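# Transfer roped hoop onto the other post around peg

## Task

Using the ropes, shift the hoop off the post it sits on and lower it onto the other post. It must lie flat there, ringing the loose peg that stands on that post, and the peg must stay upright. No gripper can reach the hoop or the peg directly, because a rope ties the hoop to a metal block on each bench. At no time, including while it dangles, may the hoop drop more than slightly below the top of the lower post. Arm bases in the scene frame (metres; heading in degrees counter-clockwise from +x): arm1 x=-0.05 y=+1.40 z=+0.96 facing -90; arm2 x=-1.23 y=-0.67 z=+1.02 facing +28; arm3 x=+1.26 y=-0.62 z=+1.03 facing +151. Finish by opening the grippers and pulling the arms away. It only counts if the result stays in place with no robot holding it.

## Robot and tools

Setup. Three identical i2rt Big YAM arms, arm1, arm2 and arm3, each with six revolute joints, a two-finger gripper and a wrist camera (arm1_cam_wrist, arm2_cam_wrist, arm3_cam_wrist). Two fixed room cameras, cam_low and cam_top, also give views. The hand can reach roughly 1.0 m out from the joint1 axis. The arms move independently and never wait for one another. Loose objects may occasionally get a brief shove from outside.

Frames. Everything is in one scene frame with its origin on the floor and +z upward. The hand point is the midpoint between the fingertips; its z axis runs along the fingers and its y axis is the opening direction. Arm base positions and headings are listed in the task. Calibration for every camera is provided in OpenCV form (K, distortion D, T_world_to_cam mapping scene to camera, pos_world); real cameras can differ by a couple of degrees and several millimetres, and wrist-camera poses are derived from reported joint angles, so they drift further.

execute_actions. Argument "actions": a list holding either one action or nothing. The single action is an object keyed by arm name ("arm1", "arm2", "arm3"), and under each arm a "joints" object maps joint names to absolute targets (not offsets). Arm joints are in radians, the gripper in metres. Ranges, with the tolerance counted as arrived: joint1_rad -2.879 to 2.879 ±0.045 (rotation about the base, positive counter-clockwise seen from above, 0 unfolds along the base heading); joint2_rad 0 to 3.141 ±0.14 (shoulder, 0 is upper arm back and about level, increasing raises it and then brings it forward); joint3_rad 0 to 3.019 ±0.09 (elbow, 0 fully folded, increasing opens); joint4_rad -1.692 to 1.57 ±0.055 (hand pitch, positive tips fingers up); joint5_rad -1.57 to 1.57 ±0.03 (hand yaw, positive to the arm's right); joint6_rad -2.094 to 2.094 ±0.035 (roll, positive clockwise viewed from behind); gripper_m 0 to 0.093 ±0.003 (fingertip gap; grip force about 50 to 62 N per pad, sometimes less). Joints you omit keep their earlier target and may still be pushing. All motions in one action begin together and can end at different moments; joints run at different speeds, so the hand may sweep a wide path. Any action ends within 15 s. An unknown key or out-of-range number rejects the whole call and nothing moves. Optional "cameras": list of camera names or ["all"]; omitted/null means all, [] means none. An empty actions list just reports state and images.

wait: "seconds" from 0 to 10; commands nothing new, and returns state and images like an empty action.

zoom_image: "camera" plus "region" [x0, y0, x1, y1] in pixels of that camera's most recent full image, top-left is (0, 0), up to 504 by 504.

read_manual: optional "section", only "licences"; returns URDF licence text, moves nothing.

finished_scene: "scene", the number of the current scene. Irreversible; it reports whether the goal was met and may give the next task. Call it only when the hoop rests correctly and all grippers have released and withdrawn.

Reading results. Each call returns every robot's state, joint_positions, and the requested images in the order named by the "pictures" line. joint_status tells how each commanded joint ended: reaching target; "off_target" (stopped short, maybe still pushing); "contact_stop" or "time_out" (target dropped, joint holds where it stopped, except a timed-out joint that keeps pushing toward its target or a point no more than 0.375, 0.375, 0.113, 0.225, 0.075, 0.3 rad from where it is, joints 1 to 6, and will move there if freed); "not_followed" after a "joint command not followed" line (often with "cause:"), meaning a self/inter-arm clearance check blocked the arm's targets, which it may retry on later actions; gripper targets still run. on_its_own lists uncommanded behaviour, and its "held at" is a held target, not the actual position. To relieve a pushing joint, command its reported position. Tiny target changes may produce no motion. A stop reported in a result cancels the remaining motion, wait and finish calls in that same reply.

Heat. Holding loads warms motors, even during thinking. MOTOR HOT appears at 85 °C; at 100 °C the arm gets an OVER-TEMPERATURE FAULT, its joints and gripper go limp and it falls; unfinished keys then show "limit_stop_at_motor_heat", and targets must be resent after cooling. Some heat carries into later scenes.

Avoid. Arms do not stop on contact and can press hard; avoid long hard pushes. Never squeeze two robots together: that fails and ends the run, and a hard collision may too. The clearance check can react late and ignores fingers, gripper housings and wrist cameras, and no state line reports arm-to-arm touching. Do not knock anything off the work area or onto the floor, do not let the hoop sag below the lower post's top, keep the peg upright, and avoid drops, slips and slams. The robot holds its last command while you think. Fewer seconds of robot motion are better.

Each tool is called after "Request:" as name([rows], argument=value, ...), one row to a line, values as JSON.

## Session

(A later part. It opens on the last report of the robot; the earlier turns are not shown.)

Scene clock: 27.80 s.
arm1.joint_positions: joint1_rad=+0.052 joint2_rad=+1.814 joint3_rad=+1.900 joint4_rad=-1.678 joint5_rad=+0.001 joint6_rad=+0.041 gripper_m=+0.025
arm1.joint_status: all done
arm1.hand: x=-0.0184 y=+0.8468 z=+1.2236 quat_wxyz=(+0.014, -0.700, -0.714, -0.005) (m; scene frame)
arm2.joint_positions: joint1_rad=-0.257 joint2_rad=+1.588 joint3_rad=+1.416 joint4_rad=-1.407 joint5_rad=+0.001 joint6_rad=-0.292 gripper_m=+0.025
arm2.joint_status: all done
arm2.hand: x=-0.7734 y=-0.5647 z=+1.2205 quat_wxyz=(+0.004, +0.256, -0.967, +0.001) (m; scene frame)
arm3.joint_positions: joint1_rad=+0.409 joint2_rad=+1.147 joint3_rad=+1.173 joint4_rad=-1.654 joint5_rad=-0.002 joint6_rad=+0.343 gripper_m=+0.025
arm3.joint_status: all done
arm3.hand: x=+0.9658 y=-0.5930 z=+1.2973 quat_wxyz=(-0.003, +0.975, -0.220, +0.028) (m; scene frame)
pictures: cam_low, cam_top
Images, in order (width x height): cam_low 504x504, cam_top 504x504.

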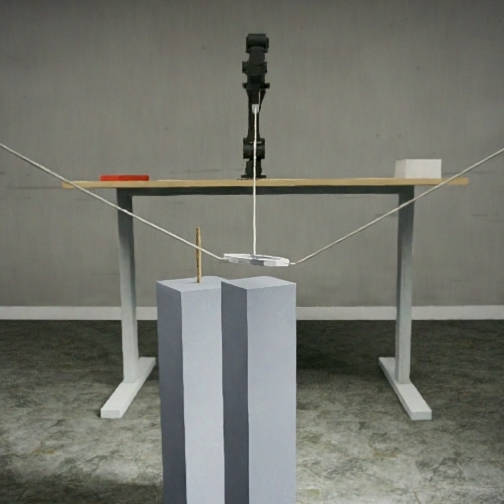

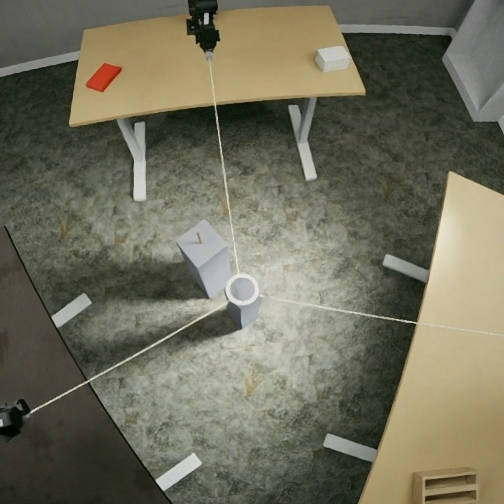

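Request:
execute_actions([
  {"arm1":{"joints":{"joint1_rad":-0.075,"joint2_rad":1.465,"joint3_rad":1.87,"joint4_rad":-1.69,"joint6_rad":-0.08}},"arm2":{"joints":{"joint1_rad":-0.035,"joint2_rad":1.51,"joint3_rad":1.65,"joint4_rad":-1.67,"joint6_rad":-0.096}},"arm3":{"joints":{"joint1_rad":0.183,"joint2_rad":1.245,"joint3_rad":1.64,"joint4_rad":-1.69,"joint6_rad":0.154}}},
], cameras=["cam_top","cam_low"])

Scene clock: 30.30 s.
arm1.joint_positions: joint1_rad=-0.083 joint2_rad=+1.489 joint3_rad=+1.837 joint4_rad=-1.685 joint5_rad=+0.002 joint6_rad=-0.071 gripper_m=+0.025
arm1.joint_status: all done
arm1.hand: x=-0.0857 y=+0.9261 z=+1.3610 quat_wxyz=(-0.070, -0.703, -0.702, +0.090) (m; scene frame)
arm2.joint_positions: joint1_rad=-0.030 joint2_rad=+1.509 joint3_rad=+1.610 joint4_rad=-1.657 joint5_rad=-0.002 joint6_rad=-0.105 gripper_m=+0.025
arm2.joint_status: all done
arm2.hand: x=-0.8277 y=-0.4727 z=+1.3288 quat_wxyz=(-0.007, +0.276, -0.961, -0.002) (m; scene frame)
arm3.joint_positions: joint1_rad=+0.174 joint2_rad=+1.261 joint3_rad=+1.580 joint4_rad=-1.678 joint5_rad=-0.001 joint6_rad=+0.166 gripper_m=+0.025
arm3.joint_status: all done
arm3.hand: x=+0.8963 y=-0.4959 z=+1.4210 quat_wxyz=(-0.009, +0.963, -0.246, -0.107) (m; scene frame)
pictures: cam_low, cam_top
Images, in order (width x height): cam_low 504x504, cam_top 504x504.

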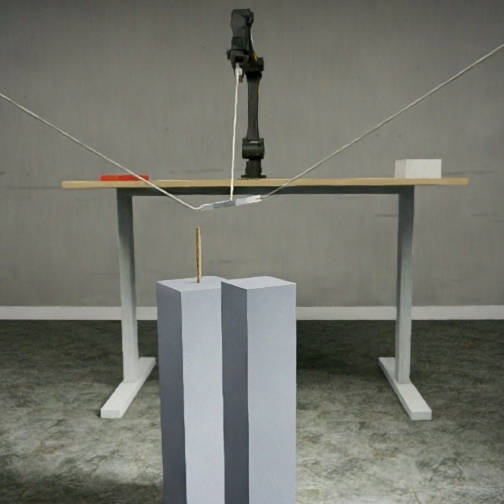

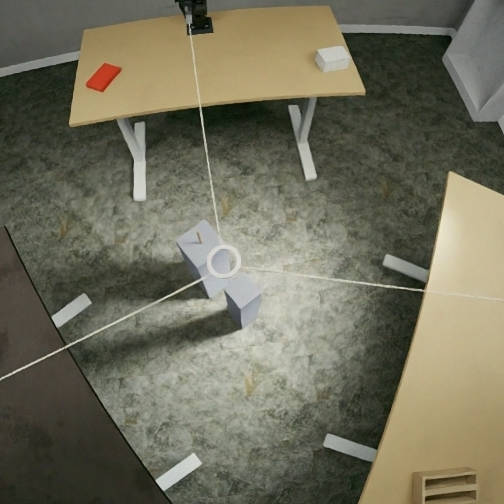

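Request:
execute_actions([
  {"arm1":{"joints":{"joint1_rad":-0.25,"joint2_rad":1.27,"joint3_rad":1.68,"joint6_rad":-0.26}},"arm2":{"joints":{"joint1_rad":0.185,"joint2_rad":1.53,"joint3_rad":1.67,"joint6_rad":0.12}},"arm3":{"joints":{"joint1_rad":0.055,"joint2_rad":1.455,"joint3_rad":1.87,"joint6_rad":0.03}}},
], cameras=["cam_top","cam_low"])

Request:
execute_actions([
  {"arm1":{"joints":{"joint1_rad":-0.44,"joint2_rad":1.07,"joint3_rad":1.49,"joint6_rad":-0.45}},"arm2":{"joints":{"joint1_rad":0.4,"joint2_rad":1.575,"joint3_rad":1.715,"joint4_rad":-1.68,"joint6_rad":0.346}},"arm3":{"joints":{"joint1_rad":-0.045,"joint2_rad":1.67,"joint3_rad":2.10,"joint6_rad":-0.085}}},
], cameras=["cam_top","cam_low"])

Scene clock: 32.97 s.
arm1.joint_positions: joint1_rad=-0.259 joint2_rad=+1.277 joint3_rad=+1.663 joint4_rad=-1.685 joint5_rad=+0.001 joint6_rad=-0.250 gripper_m=+0.025
arm1.joint_status: all done
arm1.hand: x=-0.1486 y=+1.0148 z=+1.3773 quat_wxyz=(-0.063, -0.700, -0.701, +0.118) (m; scene frame)
arm2.joint_positions: joint1_rad=+0.189 joint2_rad=+1.534 joint3_rad=+1.610 joint4_rad=-1.657 joint5_rad=+0.000 joint6_rad=+0.111 gripper_m=+0.025
arm2.joint_status: all done
arm2.hand: x=-0.8766 y=-0.3870 z=+1.3177 quat_wxyz=(+0.005, +0.277, -0.961, +0.002) (m; scene frame)
arm3.joint_positions: joint1_rad=+0.047 joint2_rad=+1.477 joint3_rad=+1.791 joint4_rad=-1.683 joint5_rad=-0.001 joint6_rad=+0.041 gripper_m=+0.025
arm3.joint_status: all done
arm3.hand: x=+0.8430 y=-0.4146 z=+1.4209 quat_wxyz=(-0.021, +0.963, -0.248, -0.100) (m; scene frame)
pictures: cam_low, cam_top
Images, in order (width x height): cam_low 504x504, cam_top 504x504.

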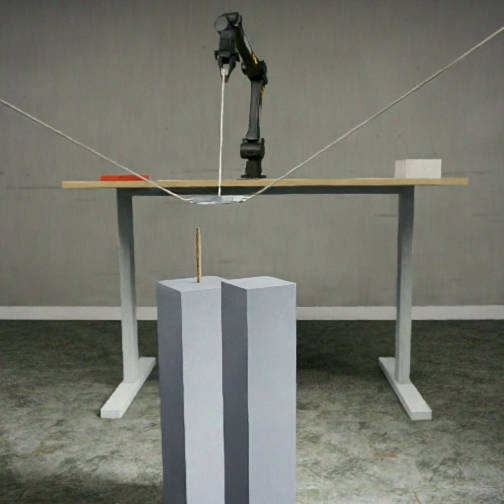

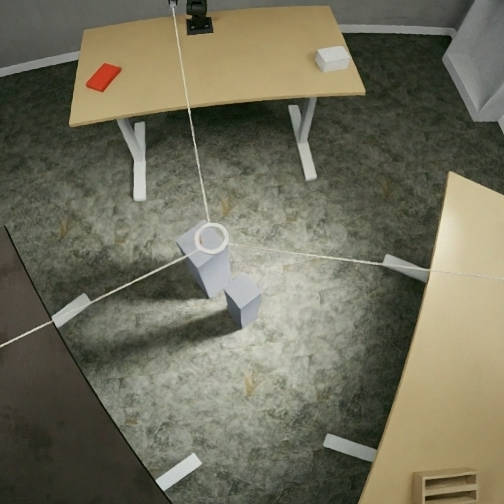

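Scene clock: 34.20 s.
arm1.joint_positions: joint1_rad=-0.442 joint2_rad=+1.074 joint3_rad=+1.471 joint4_rad=-1.685 joint5_rad=+0.000 joint6_rad=-0.441 gripper_m=+0.025
arm1.joint_status: all done
arm1.hand: x=-0.1854 y=+1.1073 z=+1.3659 quat_wxyz=(-0.042, -0.697, -0.704, +0.134) (m; scene frame)
arm2.joint_positions: joint1_rad=+0.401 joint2_rad=+1.580 joint3_rad=+1.660 joint4_rad=-1.667 joint5_rad=+0.000 joint6_rad=+0.336 gripper_m=+0.025
arm2.joint_status: all done
arm2.hand: x=-0.9340 y=-0.3064 z=+1.3167 quat_wxyz=(+0.007, +0.271, -0.963, +0.005) (m; scene frame)
arm3.joint_positions: joint1_rad=-0.052 joint2_rad=+1.694 joint3_rad=+2.023 joint4_rad=-1.684 joint5_rad=-0.001 joint6_rad=-0.074 gripper_m=+0.025
arm3.joint_status: all done
arm3.hand: x=+0.7948 y=-0.3301 z=+1.4116 quat_wxyz=(-0.034, +0.965, -0.240, -0.104) (m; scene frame)
pictures: cam_low, cam_top
Images, in order (width x height): cam_low 504x504, cam_top 504x504.

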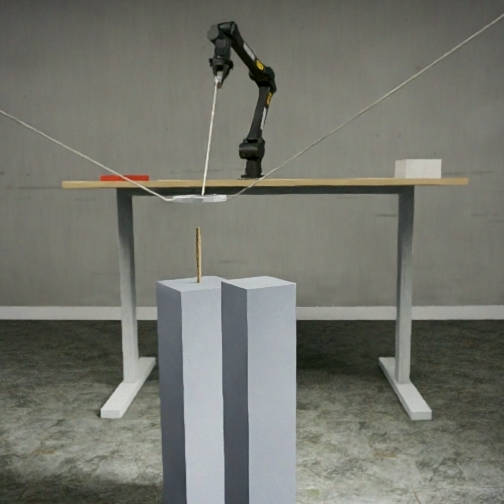

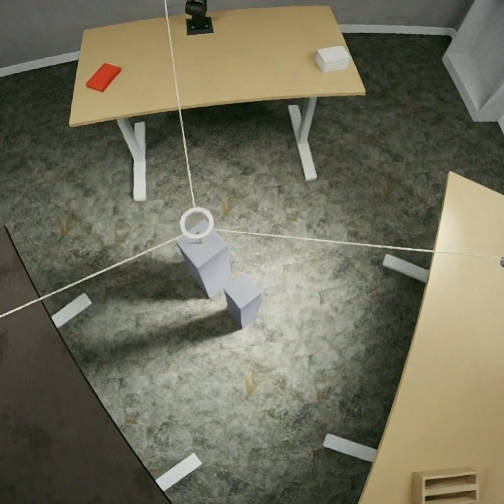

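Request:
zoom_image(camera="cam_top", region=[150, 180, 270, 300])

Region (150, 180, 270, 300) of cam_top's 504x504 image, scaled by 4.200, with more detail than that image has.

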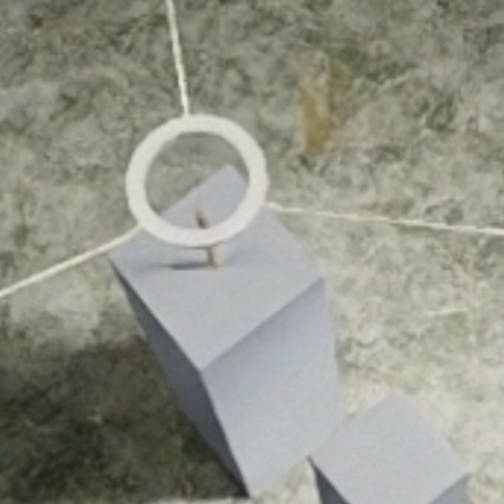

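Request:
execute_actions([
  {"arm1":{"joints":{"joint2_rad":1.18,"joint3_rad":1.297,"joint4_rad":-1.655}},"arm2":{"joints":{"joint2_rad":1.58,"joint3_rad":1.405,"joint4_rad":-1.355}},"arm3":{"joints":{"joint2_rad":1.76,"joint3_rad":1.895,"joint4_rad":-1.64}}},
], cameras=["cam_top","cam_low"])

Request:
zoom_image(camera="cam_top", region=[150, 180, 270, 300])

Scene clock: 36.23 s.
arm1.joint_positions: joint1_rad=-0.442 joint2_rad=+1.204 joint3_rad=+1.261 joint4_rad=-1.657 joint5_rad=-0.001 joint6_rad=-0.442 gripper_m=+0.025
arm1.joint_status: all done
arm1.hand: x=-0.1874 y=+1.1066 z=+1.2427 quat_wxyz=(+0.011, -0.704, -0.710, -0.013) (m; scene frame)
arm2.joint_positions: joint1_rad=+0.401 joint2_rad=+1.597 joint3_rad=+1.390 joint4_rad=-1.359 joint5_rad=+0.000 joint6_rad=+0.337 gripper_m=+0.025
arm2.joint_status: all done
arm2.hand: x=-0.9310 y=-0.3028 z=+1.2063 quat_wxyz=(-0.002, +0.270, -0.963, -0.001) (m; scene frame)
arm3.joint_positions: joint1_rad=-0.052 joint2_rad=+1.786 joint3_rad=+1.888 joint4_rad=-1.647 joint5_rad=-0.001 joint6_rad=-0.074 gripper_m=+0.025
arm3.joint_status: all done
arm3.hand: x=+0.7901 y=-0.3272 z=+1.3092 quat_wxyz=(-0.004, +0.970, -0.241, -0.013) (m; scene frame)
pictures: cam_low, cam_top
Images, in order (width x height): cam_low 504x504, cam_top 504x504.

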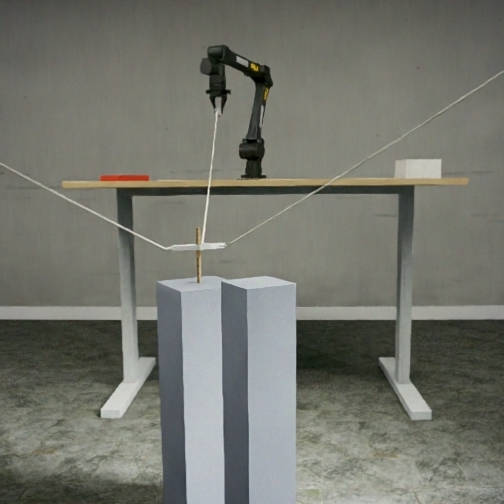

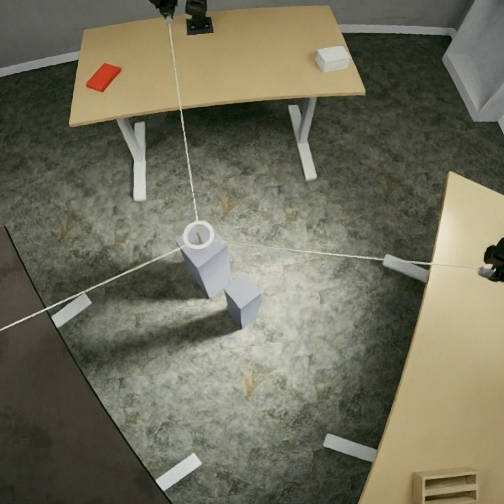

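Region (150, 180, 270, 300) of cam_top's 504x504 image, scaled by 4.200, with more detail than that image has.

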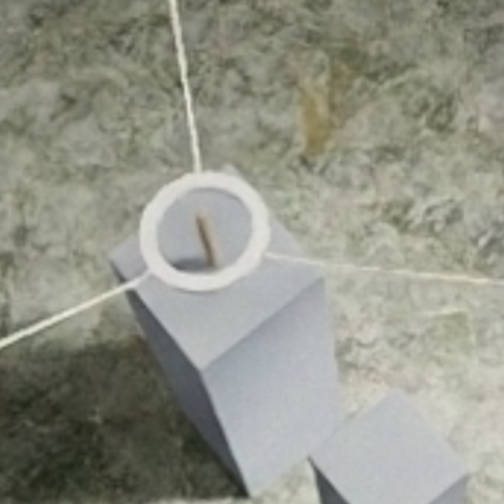

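Request:
execute_actions([
  {"arm1":{"joints":{"joint2_rad":1.17,"joint3_rad":1.085,"joint4_rad":-1.43}},"arm2":{"joints":{"joint2_rad":1.632,"joint3_rad":1.255,"joint4_rad":-1.152}},"arm3":{"joints":{"joint2_rad":1.76,"joint3_rad":1.675,"joint4_rad":-1.43}}},
], cameras=["cam_top","cam_low"])

Request:
zoom_image(camera="cam_low", region=[120, 200, 280, 320])

Scene clock: 37.80 s.
arm1.joint_positions: joint1_rad=-0.442 joint2_rad=+1.182 joint3_rad=+1.060 joint4_rad=-1.435 joint5_rad=-0.001 joint6_rad=-0.442 gripper_m=+0.025
arm1.joint_status: all done
arm1.hand: x=-0.1881 y=+1.1070 z=+1.1727 quat_wxyz=(+0.004, -0.704, -0.710, +0.008) (m; scene frame)
arm2.joint_positions: joint1_rad=+0.401 joint2_rad=+1.648 joint3_rad=+1.241 joint4_rad=-1.155 joint5_rad=+0.000 joint6_rad=+0.337 gripper_m=+0.025
arm2.joint_status: all done
arm2.hand: x=-0.9329 y=-0.3051 z=+1.1292 quat_wxyz=(-0.004, +0.270, -0.963, -0.002) (m; scene frame)
arm3.joint_positions: joint1_rad=-0.052 joint2_rad=+1.780 joint3_rad=+1.673 joint4_rad=-1.439 joint5_rad=-0.001 joint6_rad=-0.074 gripper_m=+0.025
arm3.joint_status: all done
arm3.hand: x=+0.7919 y=-0.3283 z=+1.2303 quat_wxyz=(-0.004, +0.970, -0.241, -0.013) (m; scene frame)
pictures: cam_low, cam_top
Images, in order (width x height): cam_low 504x504, cam_top 504x504.

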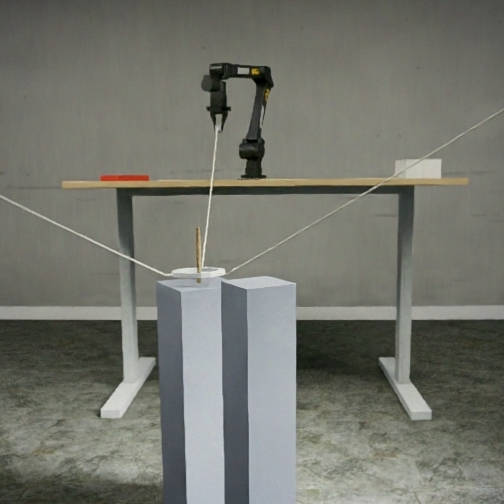

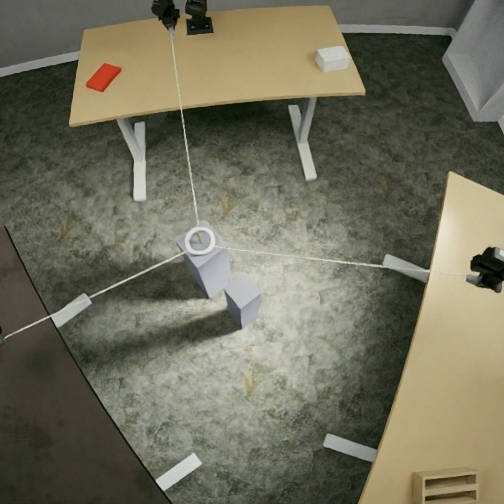

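Region (120, 200, 280, 320) of cam_low's 504x504 image, scaled by 3.150, with more detail than that image has; it fills the top 378 rows of this view, and the rest is white.

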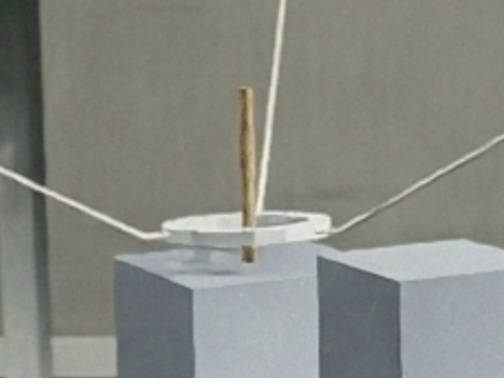

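Request:
execute_actions([
  {"arm1":{"joints":{"joint3_rad":0.985,"joint4_rad":-1.34}},"arm2":{"joints":{"joint2_rad":1.72,"joint4_rad":-1.07}},"arm3":{"joints":{"joint3_rad":1.565,"joint4_rad":-1.34}}},
], cameras=["cam_top","cam_low"])

Scene clock: 39.17 s.
arm1.joint_positions: joint1_rad=-0.442 joint2_rad=+1.182 joint3_rad=+0.963 joint4_rad=-1.349 joint5_rad=-0.001 joint6_rad=-0.442 gripper_m=+0.025
arm1.joint_status: all done
arm1.hand: x=-0.1847 y=+1.1155 z=+1.1361 quat_wxyz=(+0.005, -0.704, -0.710, +0.002) (m; scene frame)
arm2.joint_positions: joint1_rad=+0.401 joint2_rad=+1.728 joint3_rad=+1.241 joint4_rad=-1.080 joint5_rad=+0.000 joint6_rad=+0.337 gripper_m=+0.025
arm2.joint_status: all done
arm2.hand: x=-0.9233 y=-0.2934 z=+1.0926 quat_wxyz=(-0.002, +0.270, -0.963, -0.001) (m; scene frame)
arm3.joint_positions: joint1_rad=-0.052 joint2_rad=+1.780 joint3_rad=+1.563 joint4_rad=-1.352 joint5_rad=-0.001 joint6_rad=-0.074 gripper_m=+0.025
arm3.joint_status: all done
arm3.hand: x=+0.8024 y=-0.3349 z=+1.1890 quat_wxyz=(+0.000, +0.970, -0.241, -0.002) (m; scene frame)
pictures: cam_low, cam_top
Images, in order (width x height): cam_low 504x504, cam_top 504x504.

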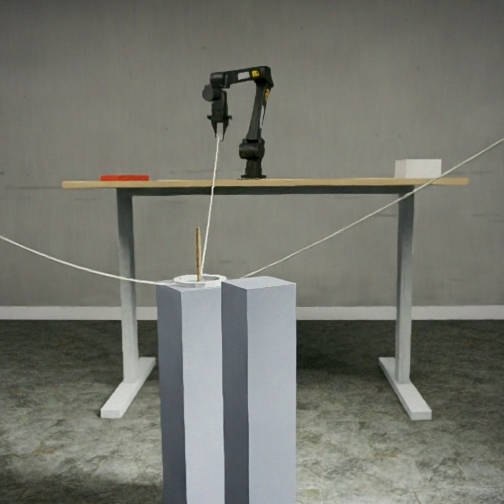

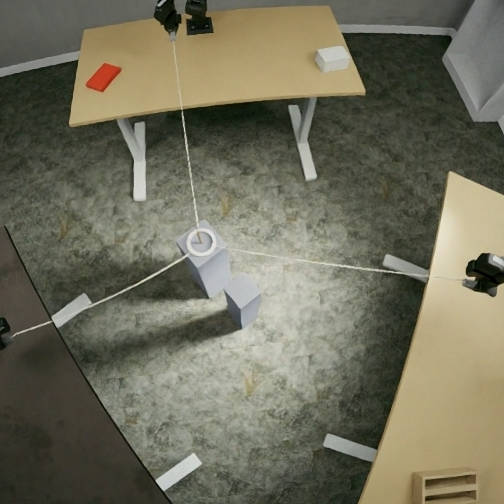

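Request:
execute_actions([
  {"arm1":{"joints":{"joint1_rad":-0.3,"joint2_rad":1.955,"joint3_rad":1.475,"joint4_rad":-1.03,"joint6_rad":-0.3}},"arm2":{"joints":{"joint2_rad":2.095,"joint3_rad":1.515,"joint4_rad":-0.95}},"arm3":{"joints":{"joint1_rad":-0.16,"joint2_rad":2.095,"joint3_rad":1.42,"joint4_rad":-0.87,"joint6_rad":-0.17}}},
])

Scene clock: 40.93 s.
arm1.joint_positions: joint1_rad=-0.297 joint2_rad=+1.973 joint3_rad=+1.438 joint4_rad=-1.035 joint5_rad=-0.001 joint6_rad=-0.310 gripper_m=+0.025
arm1.joint_status: all done
arm1.hand: x=-0.2143 y=+0.8641 z=+0.9688 quat_wxyz=(+0.006, -0.700, -0.715, +0.002) (m; scene frame)
arm2.joint_positions: joint1_rad=+0.401 joint2_rad=+2.107 joint3_rad=+1.484 joint4_rad=-0.952 joint5_rad=+0.000 joint6_rad=+0.338 gripper_m=+0.025
arm2.joint_status: all done
arm2.hand: x=-0.8624 y=-0.2190 z=+0.9759 quat_wxyz=(+0.001, +0.270, -0.963, +0.001) (m; scene frame)
arm3.joint_positions: joint1_rad=-0.167 joint2_rad=+2.117 joint3_rad=+1.415 joint4_rad=-0.890 joint5_rad=+0.003 joint6_rad=-0.159 gripper_m=+0.025
arm3.joint_status: all done
arm3.hand: x=+0.8209 y=-0.2692 z=+0.9566 quat_wxyz=(+0.003, +0.967, -0.256, +0.009) (m; scene frame)
pictures: arm1_cam_wrist, arm2_cam_wrist, arm3_cam_wrist, cam_low, cam_top
camera_calibration (this result's frames):
arm1_cam_wrist: T_world_to_cam=[[-0.999627, -0.0244541, 0.0121353, -0.201889], [-0.0124213, 0.803265, 0.595493, -1.26983], [-0.0243101, 0.59512, -0.803269, 0.384334], [0, 0, 0, 1]] pos_world=[-0.208244, 0.786349, 1.06735]
arm2_cam_wrist: T_world_to_cam=[[0.511373, -0.859288, 0.0110221, 0.241193], [-0.694247, -0.405528, 0.594616, -1.26118], [-0.506477, -0.311723, -0.803934, 0.403944], [0, 0, 0, 1]] pos_world=[-0.794321, -0.178271, 1.072]
arm3_cam_wrist: T_world_to_cam=[[0.474821, 0.880057, -0.00661623, -0.14848], [0.716812, -0.382361, 0.583079, -1.2457], [0.510613, -0.281601, -0.812388, 0.402576], [0, 0, 0, 1]] pos_world=[0.757871, -0.23227, 1.05241]
Images, in order (width x height): arm1_cam_wrist 504x504, arm2_cam_wrist 504x504, arm3_cam_wrist 504x504, cam_low 504x504, cam_top 504x504.

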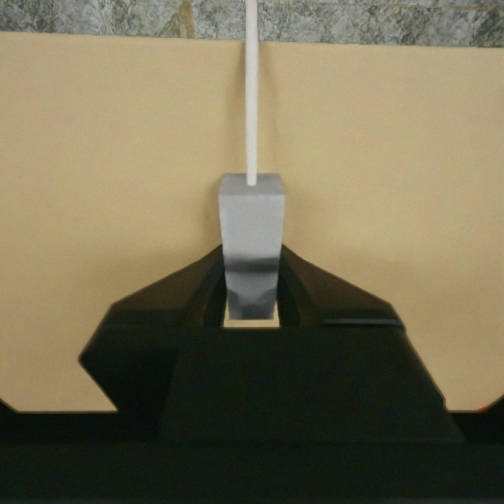

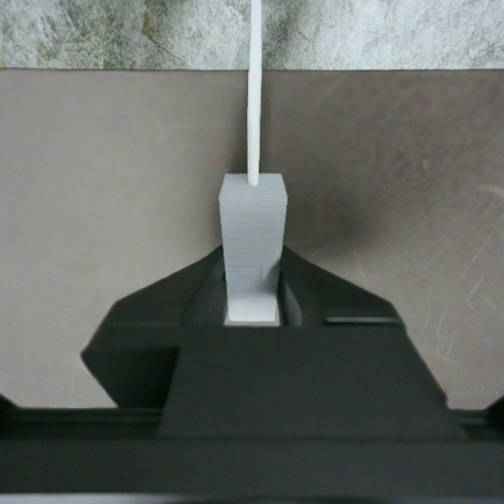

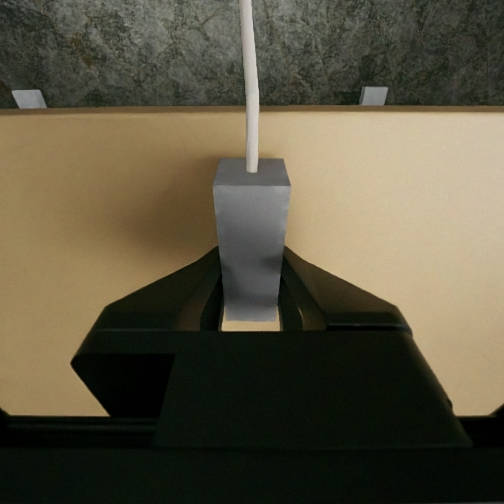

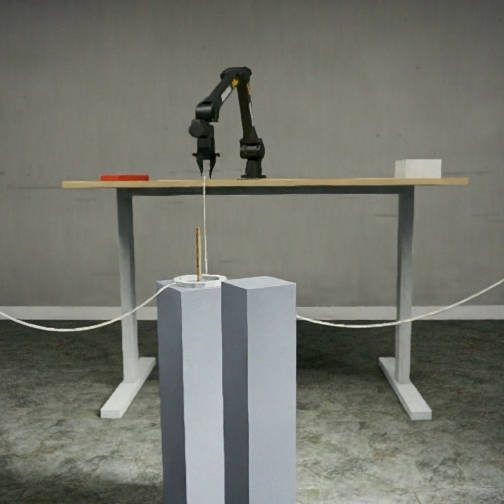

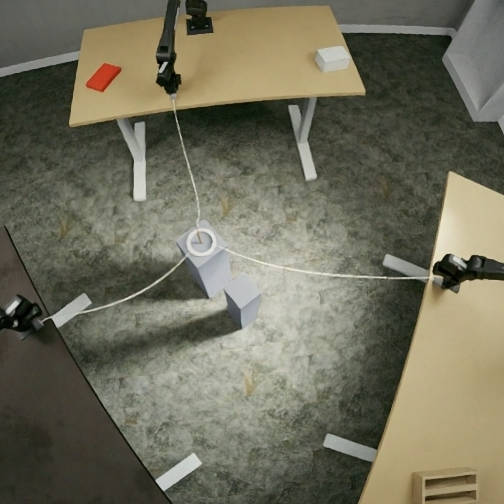

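Request:
execute_actions([
  {"arm1":{"joints":{"gripper_m":0.07}},"arm2":{"joints":{"gripper_m":0.07}},"arm3":{"joints":{"gripper_m":0.07}}},
], cameras=[])

Request:
execute_actions([
  {"arm1":{"joints":{"joint2_rad":1.6}},"arm2":{"joints":{"joint2_rad":1.7}},"arm3":{"joints":{"joint2_rad":1.7}}},
], cameras=["cam_top","cam_low"])

Scene clock: 41.97 s.
arm1.joint_positions: joint1_rad=-0.297 joint2_rad=+1.973 joint3_rad=+1.438 joint4_rad=-1.035 joint5_rad=-0.001 joint6_rad=-0.310 gripper_m=+0.070
arm1.joint_status: all done
arm1.hand: x=-0.2143 y=+0.8641 z=+0.9688 quat_wxyz=(+0.006, -0.700, -0.714, +0.002) (m; scene frame)
arm2.joint_positions: joint1_rad=+0.401 joint2_rad=+2.106 joint3_rad=+1.484 joint4_rad=-0.952 joint5_rad=+0.000 joint6_rad=+0.339 gripper_m=+0.070
arm2.joint_status: all done
arm2.hand: x=-0.8623 y=-0.2189 z=+0.9764 quat_wxyz=(+0.001, +0.270, -0.963, +0.001) (m; scene frame)
arm3.joint_positions: joint1_rad=-0.167 joint2_rad=+2.117 joint3_rad=+1.415 joint4_rad=-0.884 joint5_rad=+0.003 joint6_rad=-0.159 gripper_m=+0.070
arm3.joint_status: all done
arm3.hand: x=+0.8197 y=-0.2682 z=+0.9565 quat_wxyz=(+0.001, +0.967, -0.256, +0.006) (m; scene frame)
pictures: none
No camera images: the call's "cameras" was empty. Leave "cameras" out to get every camera's image.

Scene clock: 43.40 s.
arm1.joint_positions: joint1_rad=-0.297 joint2_rad=+1.600 joint3_rad=+1.451 joint4_rad=-1.035 joint5_rad=-0.001 joint6_rad=-0.310 gripper_m=+0.070
arm1.joint_status: all done
arm1.hand: x=-0.2149 y=+0.8530 z=+1.1796 quat_wxyz=(-0.084, -0.686, -0.702, +0.171) (m; scene frame)
arm2.joint_positions: joint1_rad=+0.401 joint2_rad=+1.697 joint3_rad=+1.501 joint4_rad=-0.952 joint5_rad=+0.000 joint6_rad=+0.339 gripper_m=+0.070
arm2.joint_status: all done
arm2.hand: x=-0.8436 y=-0.1960 z=+1.2221 quat_wxyz=(-0.172, +0.264, -0.942, -0.120) (m; scene frame)
arm3.joint_positions: joint1_rad=-0.167 joint2_rad=+1.684 joint3_rad=+1.415 joint4_rad=-0.881 joint5_rad=+0.003 joint6_rad=-0.159 gripper_m=+0.070
arm3.joint_status: all done
arm3.hand: x=+0.7919 y=-0.2460 z=+1.2034 quat_wxyz=(-0.086, +0.945, -0.250, -0.192) (m; scene frame)
pictures: cam_low, cam_top
Images, in order (width x height): cam_low 504x504, cam_top 504x504.

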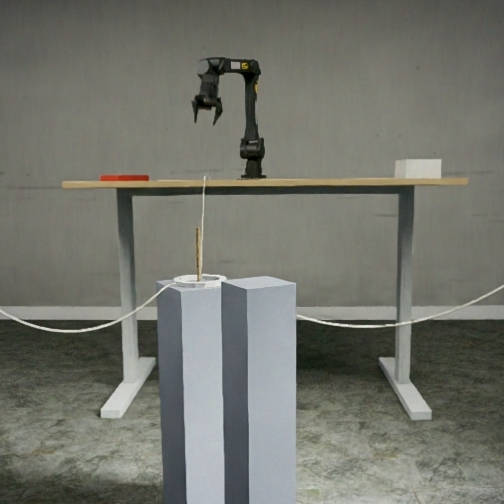

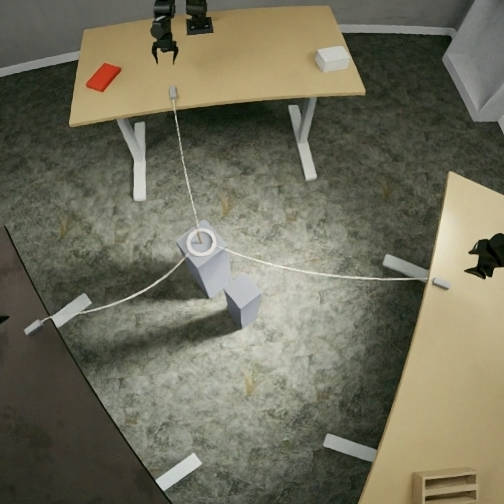

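Request:
finished_scene(scene=1)

The scene is finished: the task was done.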